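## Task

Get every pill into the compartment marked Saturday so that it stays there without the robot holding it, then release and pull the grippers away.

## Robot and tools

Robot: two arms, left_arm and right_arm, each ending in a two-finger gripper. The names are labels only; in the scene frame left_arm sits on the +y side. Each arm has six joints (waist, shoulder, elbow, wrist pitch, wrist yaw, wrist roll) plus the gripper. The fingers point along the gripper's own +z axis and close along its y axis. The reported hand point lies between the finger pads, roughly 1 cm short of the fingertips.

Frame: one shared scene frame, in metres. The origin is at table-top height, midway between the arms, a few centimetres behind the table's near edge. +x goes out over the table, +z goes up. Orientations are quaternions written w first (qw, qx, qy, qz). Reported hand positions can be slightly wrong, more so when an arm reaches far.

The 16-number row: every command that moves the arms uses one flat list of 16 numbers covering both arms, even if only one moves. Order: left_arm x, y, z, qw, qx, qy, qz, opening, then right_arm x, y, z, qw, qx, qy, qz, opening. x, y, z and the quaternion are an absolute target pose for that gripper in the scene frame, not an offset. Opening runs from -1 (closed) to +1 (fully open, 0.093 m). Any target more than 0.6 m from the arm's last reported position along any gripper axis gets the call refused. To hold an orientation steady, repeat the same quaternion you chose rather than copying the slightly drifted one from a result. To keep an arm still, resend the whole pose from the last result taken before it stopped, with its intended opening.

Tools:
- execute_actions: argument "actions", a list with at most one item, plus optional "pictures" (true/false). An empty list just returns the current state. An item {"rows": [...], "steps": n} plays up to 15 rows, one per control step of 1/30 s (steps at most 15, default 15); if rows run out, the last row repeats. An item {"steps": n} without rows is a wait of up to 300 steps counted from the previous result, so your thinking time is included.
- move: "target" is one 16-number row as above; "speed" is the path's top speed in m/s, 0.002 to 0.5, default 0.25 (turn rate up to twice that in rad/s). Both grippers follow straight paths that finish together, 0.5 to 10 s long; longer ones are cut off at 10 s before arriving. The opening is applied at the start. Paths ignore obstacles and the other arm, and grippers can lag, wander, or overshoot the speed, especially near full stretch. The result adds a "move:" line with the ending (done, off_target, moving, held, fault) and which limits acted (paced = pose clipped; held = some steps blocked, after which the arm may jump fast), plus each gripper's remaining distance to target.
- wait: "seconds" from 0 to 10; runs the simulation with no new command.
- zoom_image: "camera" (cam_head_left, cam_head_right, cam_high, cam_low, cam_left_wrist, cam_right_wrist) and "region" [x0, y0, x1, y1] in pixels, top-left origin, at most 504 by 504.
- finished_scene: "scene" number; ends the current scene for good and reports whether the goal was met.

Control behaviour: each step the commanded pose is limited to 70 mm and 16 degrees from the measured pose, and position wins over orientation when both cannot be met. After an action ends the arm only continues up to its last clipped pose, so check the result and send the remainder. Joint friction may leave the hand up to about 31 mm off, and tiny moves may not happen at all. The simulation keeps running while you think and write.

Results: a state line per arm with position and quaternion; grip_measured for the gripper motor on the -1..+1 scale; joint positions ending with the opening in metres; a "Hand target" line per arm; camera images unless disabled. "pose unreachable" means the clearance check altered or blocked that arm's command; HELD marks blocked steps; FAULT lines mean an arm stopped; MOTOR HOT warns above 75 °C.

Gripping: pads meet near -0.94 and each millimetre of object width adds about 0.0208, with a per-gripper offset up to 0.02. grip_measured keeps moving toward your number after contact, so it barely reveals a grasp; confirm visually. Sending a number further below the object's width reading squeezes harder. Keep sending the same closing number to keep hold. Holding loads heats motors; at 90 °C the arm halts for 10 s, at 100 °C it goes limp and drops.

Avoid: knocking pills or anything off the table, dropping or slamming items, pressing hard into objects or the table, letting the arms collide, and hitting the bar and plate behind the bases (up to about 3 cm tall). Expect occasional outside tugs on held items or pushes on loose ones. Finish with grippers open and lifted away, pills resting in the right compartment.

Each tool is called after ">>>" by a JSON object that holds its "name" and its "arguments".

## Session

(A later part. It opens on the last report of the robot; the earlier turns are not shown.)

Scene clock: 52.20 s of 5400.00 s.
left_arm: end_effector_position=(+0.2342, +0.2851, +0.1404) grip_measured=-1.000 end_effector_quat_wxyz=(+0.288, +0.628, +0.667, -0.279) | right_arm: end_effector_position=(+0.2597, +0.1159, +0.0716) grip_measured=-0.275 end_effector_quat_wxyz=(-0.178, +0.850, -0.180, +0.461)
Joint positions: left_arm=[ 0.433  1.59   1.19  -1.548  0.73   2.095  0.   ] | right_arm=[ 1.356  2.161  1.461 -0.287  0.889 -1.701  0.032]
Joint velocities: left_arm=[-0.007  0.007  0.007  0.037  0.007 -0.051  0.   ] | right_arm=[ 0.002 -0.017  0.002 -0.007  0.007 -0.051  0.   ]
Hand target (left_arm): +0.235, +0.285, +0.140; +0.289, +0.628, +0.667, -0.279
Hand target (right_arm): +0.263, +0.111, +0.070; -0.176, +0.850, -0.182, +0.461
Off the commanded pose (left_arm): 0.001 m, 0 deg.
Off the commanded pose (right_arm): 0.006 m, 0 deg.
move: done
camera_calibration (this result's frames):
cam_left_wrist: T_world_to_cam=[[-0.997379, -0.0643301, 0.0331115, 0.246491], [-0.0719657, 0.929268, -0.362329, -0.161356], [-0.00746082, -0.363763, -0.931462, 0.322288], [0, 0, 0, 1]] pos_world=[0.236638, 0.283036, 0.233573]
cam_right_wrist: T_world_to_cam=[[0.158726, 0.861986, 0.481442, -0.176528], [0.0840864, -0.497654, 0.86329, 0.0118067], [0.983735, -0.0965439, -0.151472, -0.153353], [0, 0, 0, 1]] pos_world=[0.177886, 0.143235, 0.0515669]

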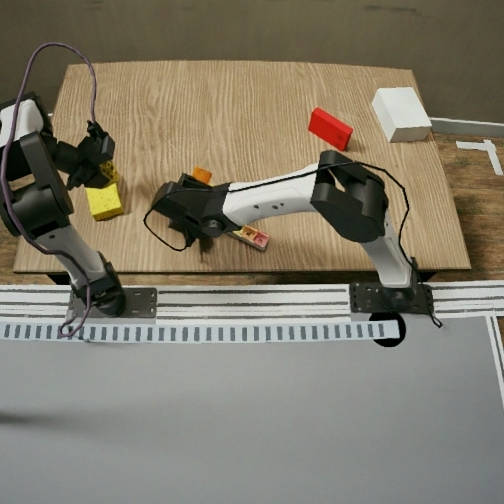

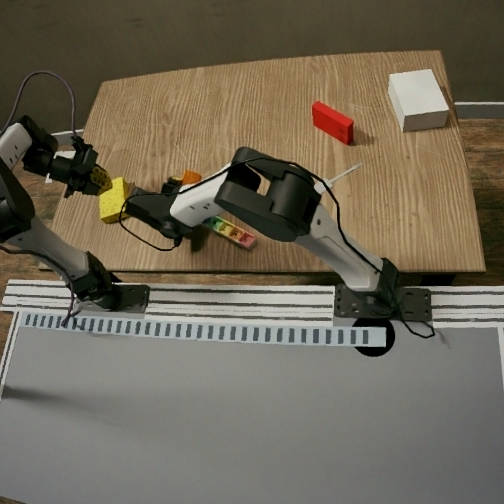

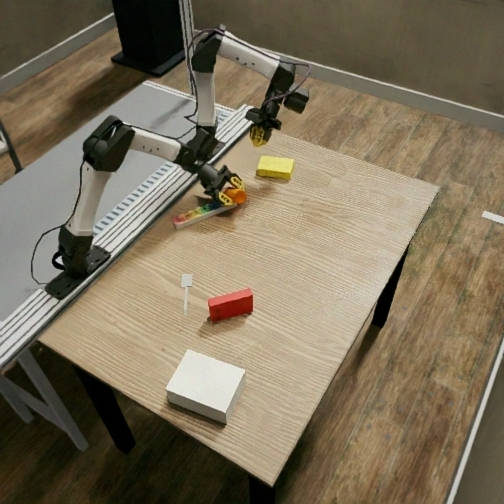

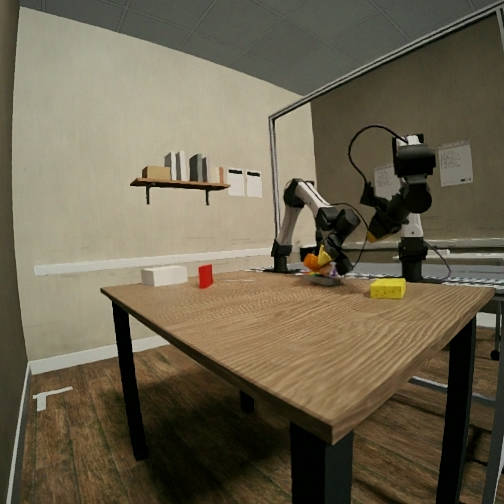

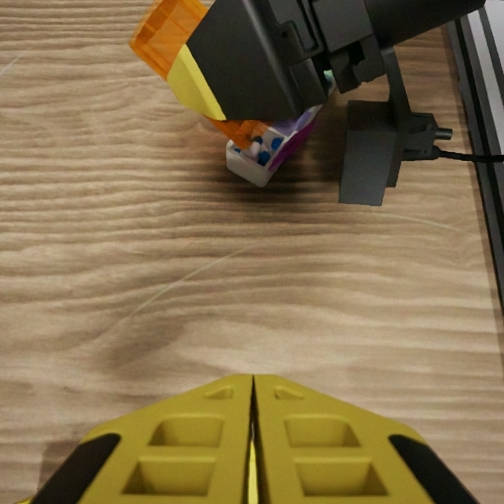

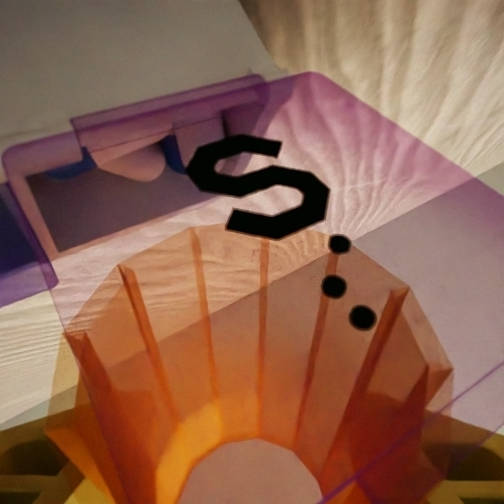

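All in. Return the bottle.

>>> {"name": "move", "arguments": {"target": [0.2345,0.285,0.14,0.289,0.628,0.667,-0.279,-1, 0.262,0.114,0.17,0.177,-0.852,0.182,-0.462,-0.35], "speed": 0.12}}

>>> {"name": "move", "arguments": {"target": [0.2345,0.285,0.14,0.289,0.628,0.667,-0.279,-1, 0.47,0.05,0.075,0.539,-0.28,0.77,0.196,-0.35], "speed": 0.3}}

>>> {"name": "move", "arguments": {"target": [0.2345,0.285,0.14,0.289,0.628,0.667,-0.279,-1, 0.47,0.05,0.044,0.539,-0.28,0.77,0.196,-0.35], "speed": 0.04}}

Scene clock: 54.13 s of 5400.00 s.
left_arm: end_effector_position=(+0.2342, +0.2851, +0.1404) grip_measured=-1.000 end_effector_quat_wxyz=(+0.288, +0.628, +0.667, -0.279) | right_arm: end_effector_position=(+0.2573, +0.1119, +0.1533) grip_measured=-0.275 end_effector_quat_wxyz=(-0.162, +0.856, -0.171, +0.461)
Joint positions: left_arm=[ 0.433  1.59   1.19  -1.548  0.73   2.095  0.   ] | right_arm=[ 1.356  2.065  1.666 -0.621  0.888 -1.708  0.032]
Joint velocities: left_arm=[-0.012  0.002  0.012  0.007 -0.037 -0.095  0.   ] | right_arm=[-0.002  0.002 -0.002 -0.022  0.007 -0.007 -0.   ]
Hand target (left_arm): +0.235, +0.285, +0.140; +0.289, +0.628, +0.667, -0.279
Hand target (right_arm): +0.262, +0.113, +0.170; -0.177, +0.850, -0.182, +0.461
Off the commanded pose (left_arm): 0.001 m, 0 deg.
Off the commanded pose (right_arm): 0.018 m, 2 deg.
move: off_target (right_arm)
camera_calibration (this result's frames):
cam_left_wrist: T_world_to_cam=[[-0.997379, -0.0643301, 0.0331115, 0.246491], [-0.0719657, 0.929268, -0.362329, -0.161356], [-0.00746082, -0.363763, -0.931462, 0.322288], [0, 0, 0, 1]] pos_world=[0.236638, 0.283036, 0.233573]
cam_right_wrist: T_world_to_cam=[[0.159596, 0.880044, 0.447272, -0.209062], [0.093033, -0.464471, 0.880688, -0.0690764], [0.982789, -0.098943, -0.156001, -0.137766], [0, 0, 0, 1]] pos_world=[0.175187, 0.138269, 0.132851]

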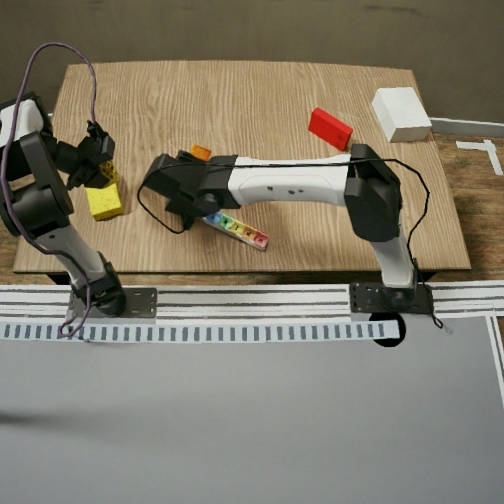

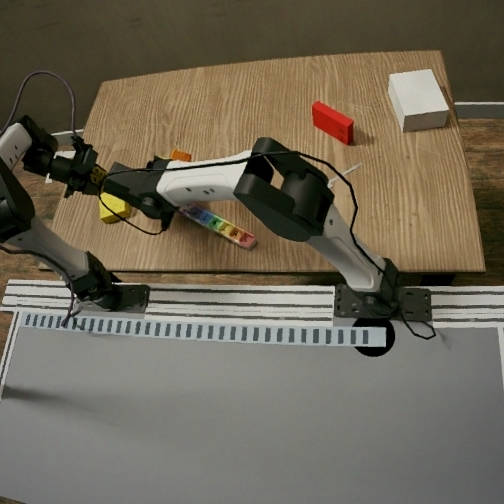

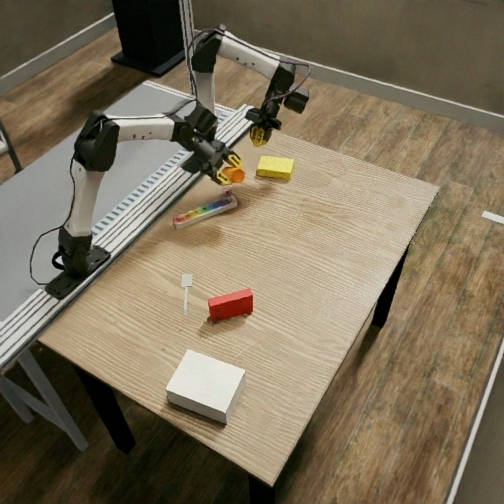

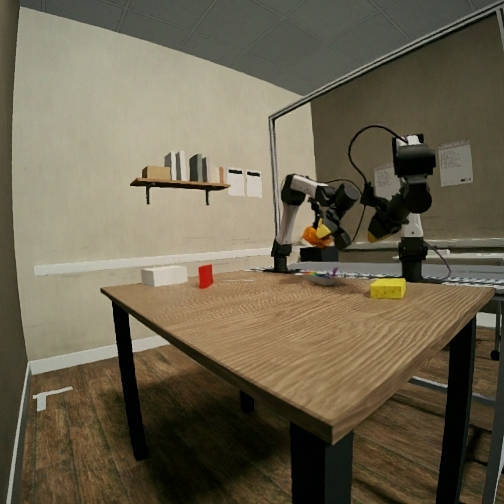

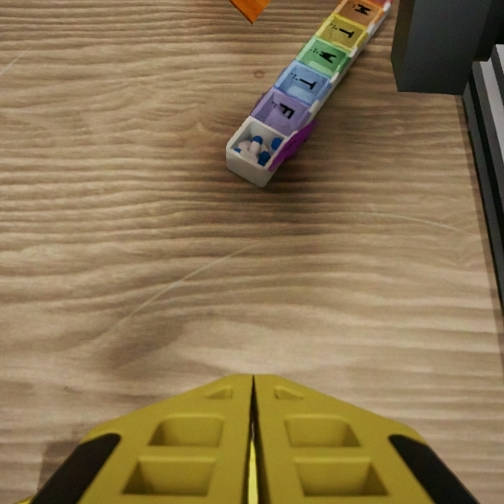

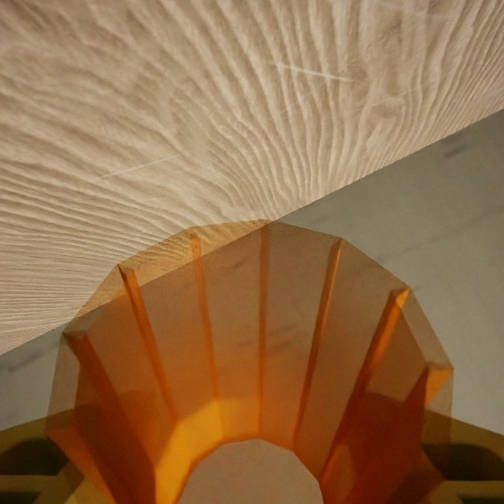

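Scene clock: 58.77 s of 5400.00 s.
left_arm: end_effector_position=(+0.2342, +0.2851, +0.1404) grip_measured=-1.000 end_effector_quat_wxyz=(+0.288, +0.628, +0.667, -0.279) | right_arm: end_effector_position=(+0.4695, +0.0581, +0.0808) grip_measured=-0.276 end_effector_quat_wxyz=(+0.537, -0.283, +0.770, +0.195)
Joint positions: left_arm=[ 0.433  1.59   1.19  -1.548  0.73   2.095  0.   ] | right_arm=[ 0.735  2.223  1.301  0.553 -0.015 -0.002  0.032]
Joint velocities: left_arm=[ 0.002 -0.017 -0.007 -0.022 -0.051  0.007  0.   ] | right_arm=[-0.012 -0.017 -0.007  0.007  0.022  0.007  0.   ]
Hand target (left_arm): +0.235, +0.285, +0.140; +0.289, +0.628, +0.667, -0.279
Hand target (right_arm): +0.470, +0.056, +0.074; +0.535, -0.280, +0.772, +0.198
Off the commanded pose (left_arm): 0.001 m, 0 deg.
Off the commanded pose (right_arm): 0.010 m, 0 deg.
move: done
camera_calibration (this result's frames):
cam_left_wrist: T_world_to_cam=[[-0.997379, -0.0643301, 0.0331115, 0.246491], [-0.0719657, 0.929268, -0.362329, -0.161356], [-0.00746082, -0.363763, -0.931462, 0.322288], [0, 0, 0, 1]] pos_world=[0.236638, 0.283036, 0.233573]
cam_right_wrist: T_world_to_cam=[[0.643883, -0.764894, -0.018734, -0.257315], [-0.560935, -0.455257, -0.691442, 0.383473], [0.520351, 0.455717, -0.722189, -0.132312], [0, 0, 0, 1]] pos_world=[0.449633, 0.0380568, 0.164775]

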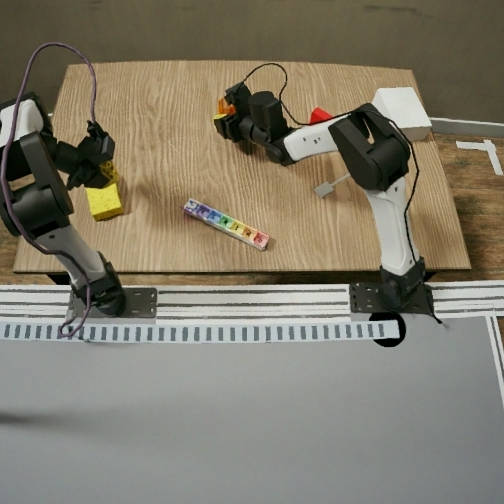

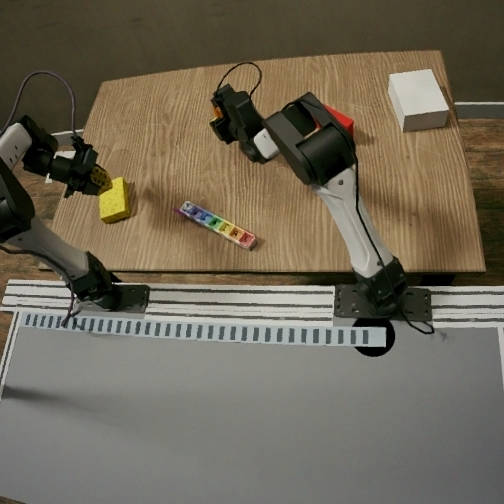

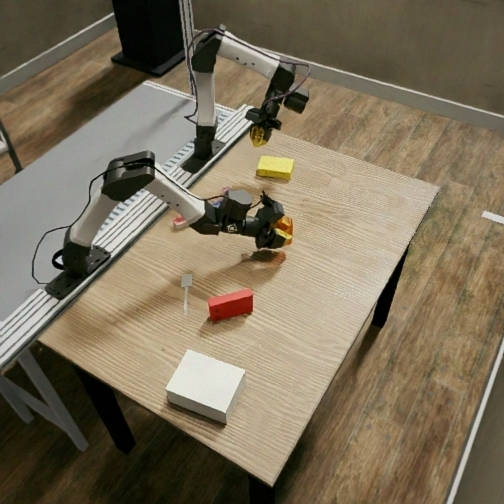

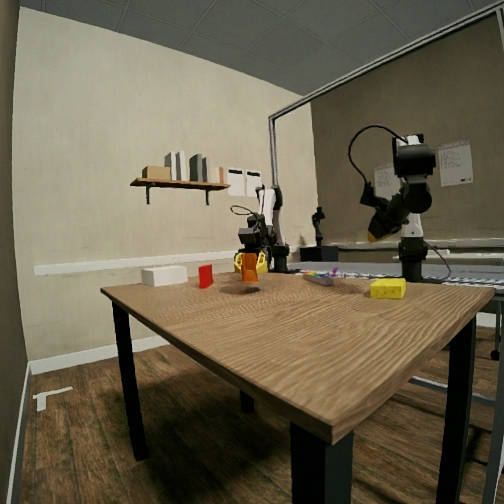

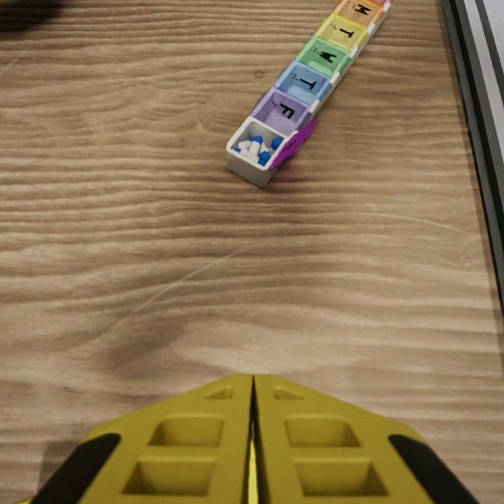

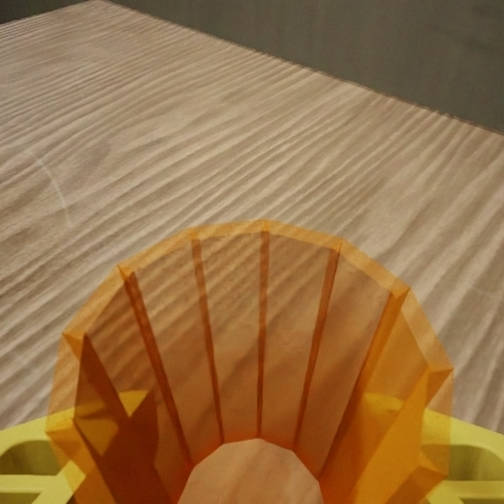

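Scene clock: 60.00 s of 5400.00 s.
left_arm: end_effector_position=(+0.2342, +0.2851, +0.1404) grip_measured=-1.000 end_effector_quat_wxyz=(+0.288, +0.628, +0.667, -0.279) | right_arm: end_effector_position=(+0.4709, +0.0556, +0.0538) grip_measured=-0.276 end_effector_quat_wxyz=(+0.542, -0.281, +0.767, +0.196)
Joint positions: left_arm=[ 0.433  1.59   1.19  -1.548  0.73   2.095  0.   ] | right_arm=[ 0.73   2.293  1.274  0.662 -0.017 -0.002  0.032]
Joint velocities: left_arm=[-0.007  0.002 -0.002 -0.022 -0.007 -0.007  0.   ] | right_arm=[-0.017 -0.002 -0.002  0.037  0.022 -0.037  0.001]
Hand target (left_arm): +0.235, +0.285, +0.140; +0.289, +0.628, +0.667, -0.279
Hand target (right_arm): +0.470, +0.050, +0.044; +0.539, -0.280, +0.770, +0.196
Off the commanded pose (left_arm): 0.001 m, 0 deg.
Off the commanded pose (right_arm): 0.011 m, 0 deg.
move: off_target (right_arm)
camera_calibration (this result's frames):
cam_left_wrist: T_world_to_cam=[[-0.997379, -0.0643301, 0.0331115, 0.246491], [-0.0719657, 0.929268, -0.362329, -0.161356], [-0.00746082, -0.363763, -0.931462, 0.322288], [0, 0, 0, 1]] pos_world=[0.236638, 0.283036, 0.233573]
cam_right_wrist: T_world_to_cam=[[0.641987, -0.76647, -0.0194123, -0.259607], [-0.555734, -0.447735, -0.700495, 0.362108], [0.528216, 0.460496, -0.713394, -0.155812], [0, 0, 0, 1]] pos_world=[0.450202, 0.0348986, 0.13746]

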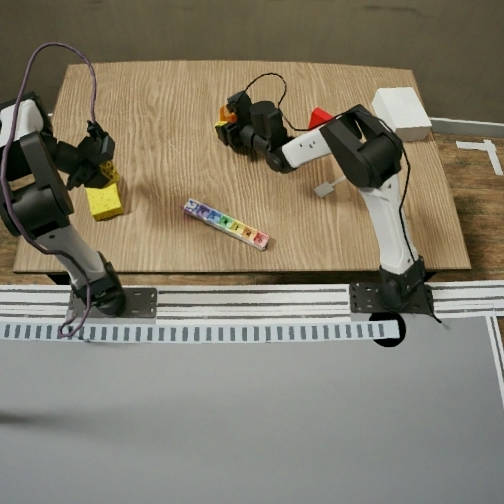

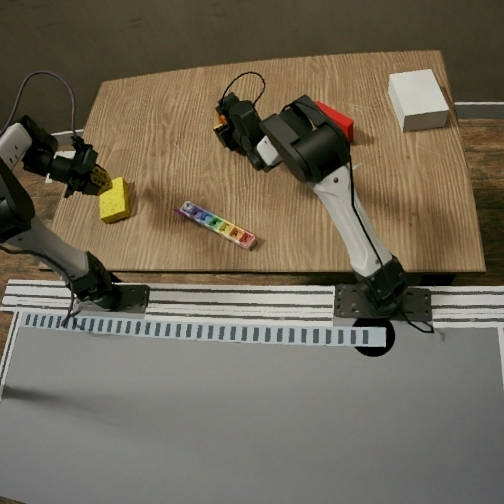

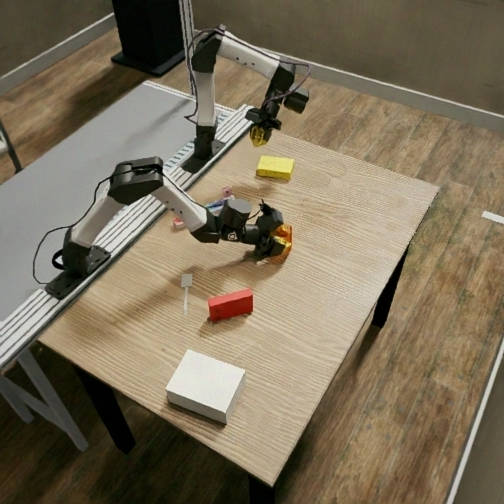

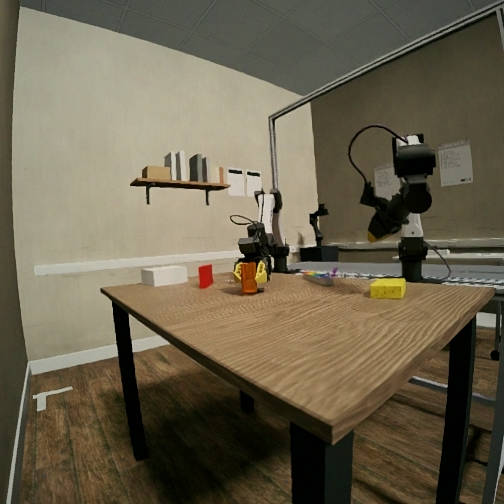

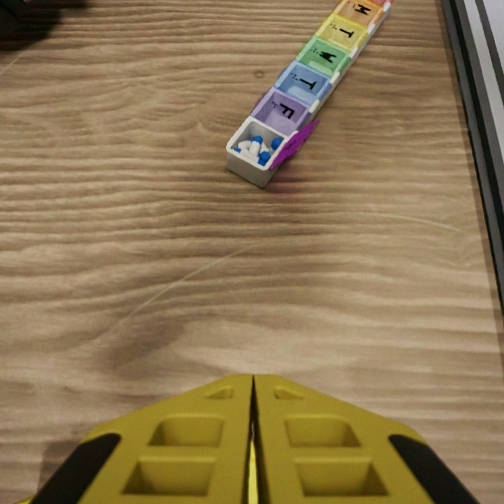

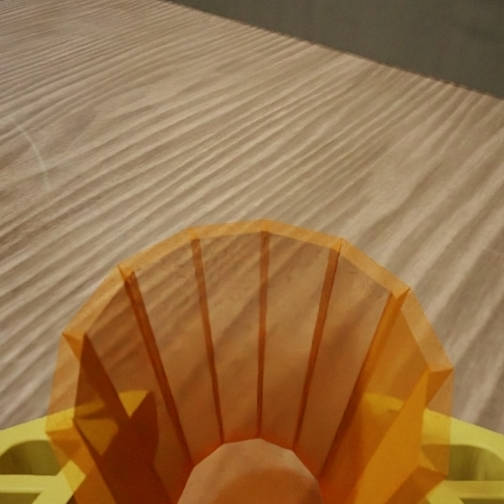

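>>> {"name": "move", "arguments": {"target": [0.2345,0.285,0.14,0.289,0.628,0.667,-0.279,-1, 0.47,0.05,0.035,0.539,-0.28,0.77,0.196,-0.35], "speed": 0.03}}

>>> {"name": "execute_actions", "arguments": {"actions": [{"rows":[[0.2345,0.285,0.14,0.289,0.628,0.667,-0.279,-1, 0.47,0.05,0.04,0.539,-0.28,0.77,0.196,1]]}], "pictures": false}}

>>> {"name": "move", "arguments": {"target": [0.2345,0.285,0.14,0.289,0.628,0.667,-0.279,-1, 0.36,-0.05,0.1,0.539,-0.28,0.77,0.196,1], "speed": 0.15}}

>>> {"name": "finished_scene", "arguments": {"scene": 1}}

Scene clock: 61.93 s of 5400.00 s.
left_arm: end_effector_position=(+0.2342, +0.2851, +0.1404) grip_measured=-1.000 end_effector_quat_wxyz=(+0.288, +0.628, +0.667, -0.279) | right_arm: end_effector_position=(+0.4716, +0.0562, +0.0463) grip_measured=-0.276 end_effector_quat_wxyz=(+0.544, -0.280, +0.766, +0.197)
Joint positions: left_arm=[ 0.433  1.59   1.19  -1.548  0.73   2.095  0.   ] | right_arm=[ 0.73   2.318  1.274  0.692 -0.018 -0.002  0.032]
Joint velocities: left_arm=[ 0.002  0.002  0.012  0.007  0.022 -0.051  0.   ] | right_arm=[-0.002  0.002  0.002 -0.022 -0.095  0.051 -0.001]
Hand target (left_arm): +0.235, +0.285, +0.140; +0.289, +0.628, +0.667, -0.279
Hand target (right_arm): +0.470, +0.050, +0.035; +0.539, -0.280, +0.770, +0.196
Off the commanded pose (left_arm): 0.001 m, 0 deg.
Off the commanded pose (right_arm): 0.013 m, 1 deg.
move: off_target (right_arm)
camera_calibration (this result's frames):
cam_left_wrist: T_world_to_cam=[[-0.997379, -0.0643301, 0.0331115, 0.246491], [-0.0719657, 0.929268, -0.362329, -0.161356], [-0.00746082, -0.363763, -0.931462, 0.322288], [0, 0, 0, 1]] pos_world=[0.236638, 0.283036, 0.233573]
cam_right_wrist: T_world_to_cam=[[0.642374, -0.766144, -0.0194559, -0.259963], [-0.5527, -0.445526, -0.704294, 0.35613], [0.530922, 0.463173, -0.709642, -0.163485], [0, 0, 0, 1]] pos_world=[0.450624, 0.035218, 0.129747]

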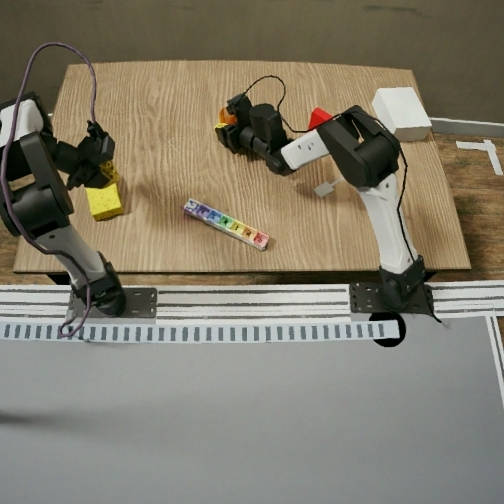

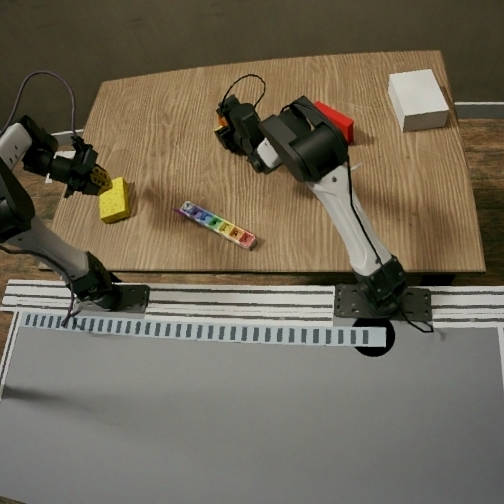

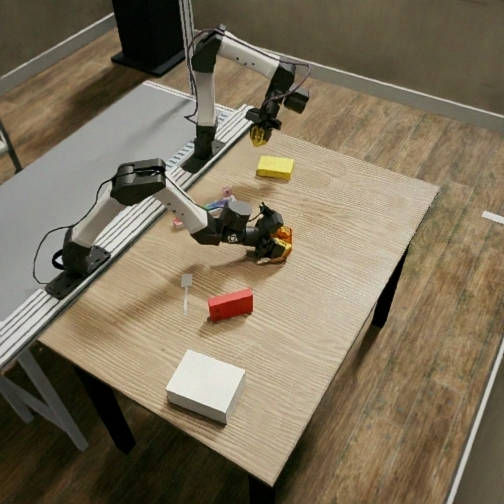

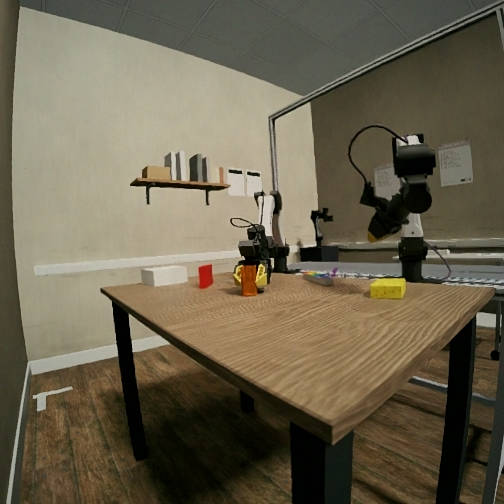

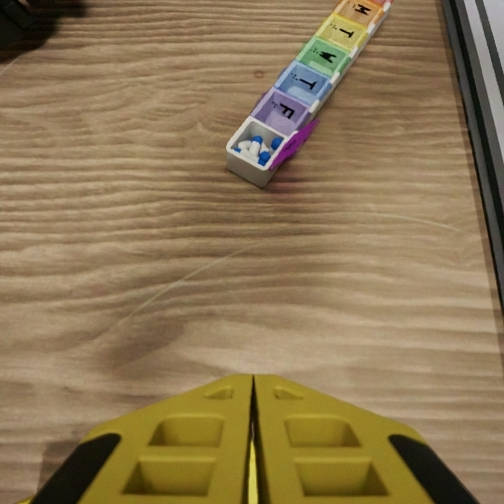

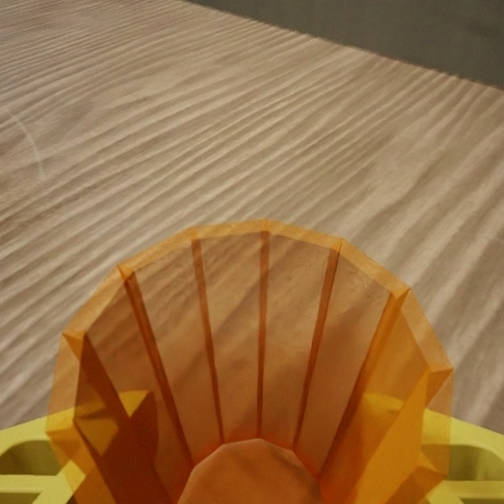

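Scene clock: 62.43 s of 5400.00 s.
left_arm: end_effector_position=(+0.2342, +0.2851, +0.1404) grip_measured=-1.000 end_effector_quat_wxyz=(+0.288, +0.628, +0.667, -0.279) | right_arm: end_effector_position=(+0.4716, +0.0562, +0.0463) grip_measured=+0.988 end_effector_quat_wxyz=(+0.544, -0.280, +0.766, +0.197)
Joint positions: left_arm=[ 0.433  1.59   1.19  -1.548  0.73   2.095  0.   ] | right_arm=[ 0.73   2.318  1.274  0.692 -0.018 -0.002  0.093]
Joint velocities: left_arm=[-0.007 -0.007  0.007  0.007 -0.007  0.007  0.   ] | right_arm=[ 0.002  0.002 -0.002 -0.037 -0.051 -0.007 -0.001]
Hand target (left_arm): +0.235, +0.285, +0.140; +0.289, +0.628, +0.667, -0.279
Hand target (right_arm): +0.470, +0.050, +0.040; +0.539, -0.280, +0.770, +0.196
Off the commanded pose (left_arm): 0.001 m, 0 deg.
Off the commanded pose (right_arm): 0.009 m, 1 deg.
Steps of this call (steps 1 to 15: all 15 steps of this action). Readings (end_effector_position):
1: left_arm (+0.2342, +0.2851, +0.1404) | right_arm (+0.4716, +0.0562, +0.0463)
2: left_arm (+0.2342, +0.2851, +0.1404) | right_arm (+0.4716, +0.0562, +0.0463)
4: left_arm (+0.2342, +0.2851, +0.1404) | right_arm (+0.4716, +0.0562, +0.0463)
8: left_arm (+0.2342, +0.2851, +0.1404) | right_arm (+0.4716, +0.0562, +0.0463)
15: the state above

Scene clock: 64.13 s of 5400.00 s.
left_arm: end_effector_position=(+0.2342, +0.2851, +0.1404) grip_measured=-1.000 end_effector_quat_wxyz=(+0.288, +0.628, +0.667, -0.279) | right_arm: end_effector_position=(+0.3648, -0.0463, +0.0993) grip_measured=+0.988 end_effector_quat_wxyz=(+0.542, -0.278, +0.768, +0.197)
Joint positions: left_arm=[ 0.433  1.59   1.19  -1.548  0.73   2.095  0.   ] | right_arm=[ 0.688  1.74   0.637  0.746 -0.055 -0.009  0.093]
Joint velocities: left_arm=[-0.002  0.002 -0.007 -0.095 -0.037 -0.095  0.   ] | right_arm=[ 0.012 -0.007 -0.007  0.037  0.037 -0.11  -0.001]
Hand target (left_arm): +0.235, +0.285, +0.140; +0.289, +0.628, +0.667, -0.279
Hand target (right_arm): +0.361, -0.052, +0.098; +0.539, -0.280, +0.770, +0.196
Off the commanded pose (left_arm): 0.001 m, 0 deg.
Off the commanded pose (right_arm): 0.006 m, 0 deg.
move: done
camera_calibration (this result's frames):
cam_left_wrist: T_world_to_cam=[[-0.997379, -0.0643301, 0.0331115, 0.246491], [-0.0719657, 0.929268, -0.362329, -0.161356], [-0.00746082, -0.363763, -0.931462, 0.322288], [0, 0, 0, 1]] pos_world=[0.236638, 0.283036, 0.233573]
cam_right_wrist: T_world_to_cam=[[0.639262, -0.768565, -0.0255234, -0.267188], [-0.559937, -0.44247, -0.700493, 0.291133], [0.527081, 0.46209, -0.713203, -0.0199684], [0, 0, 0, 1]] pos_world=[0.344344, -0.0673064, 0.182876]

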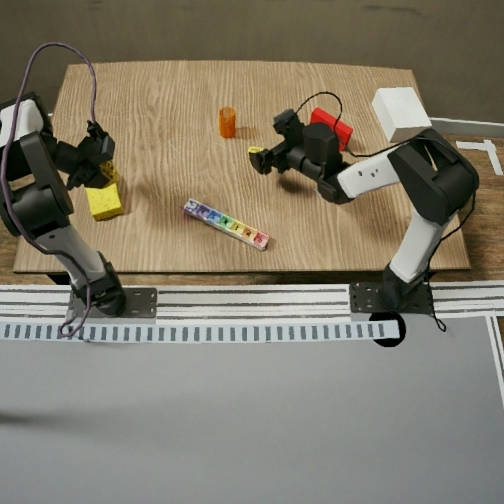

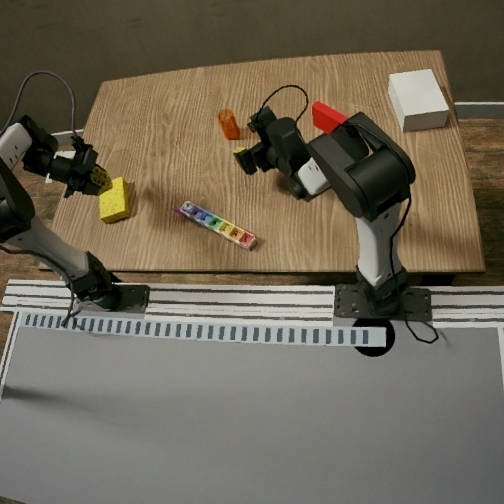

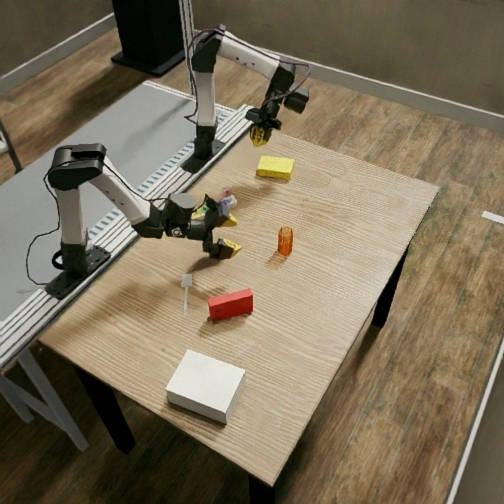

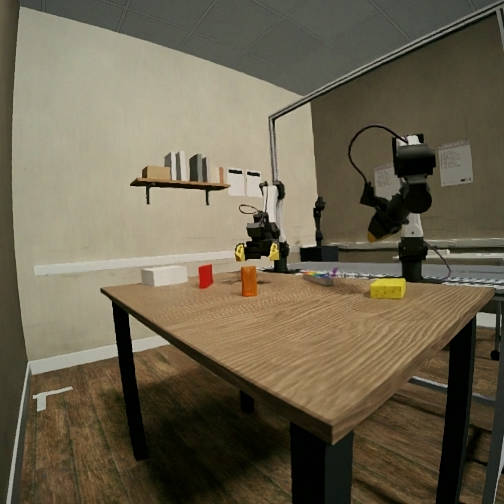

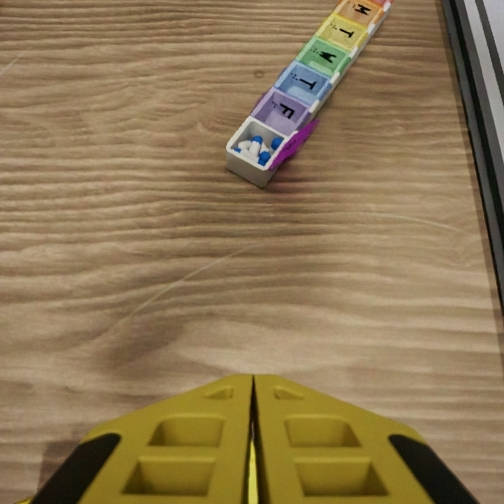

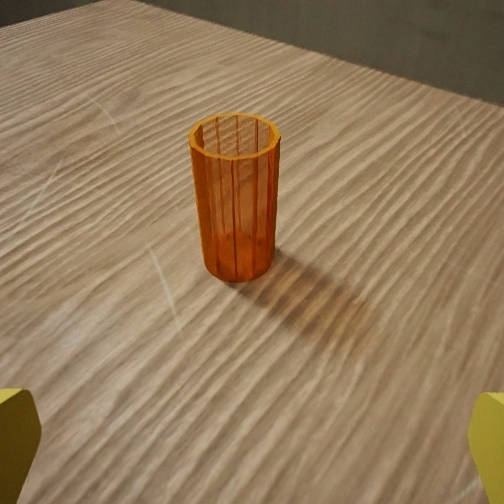

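The scene is finished: the task was done.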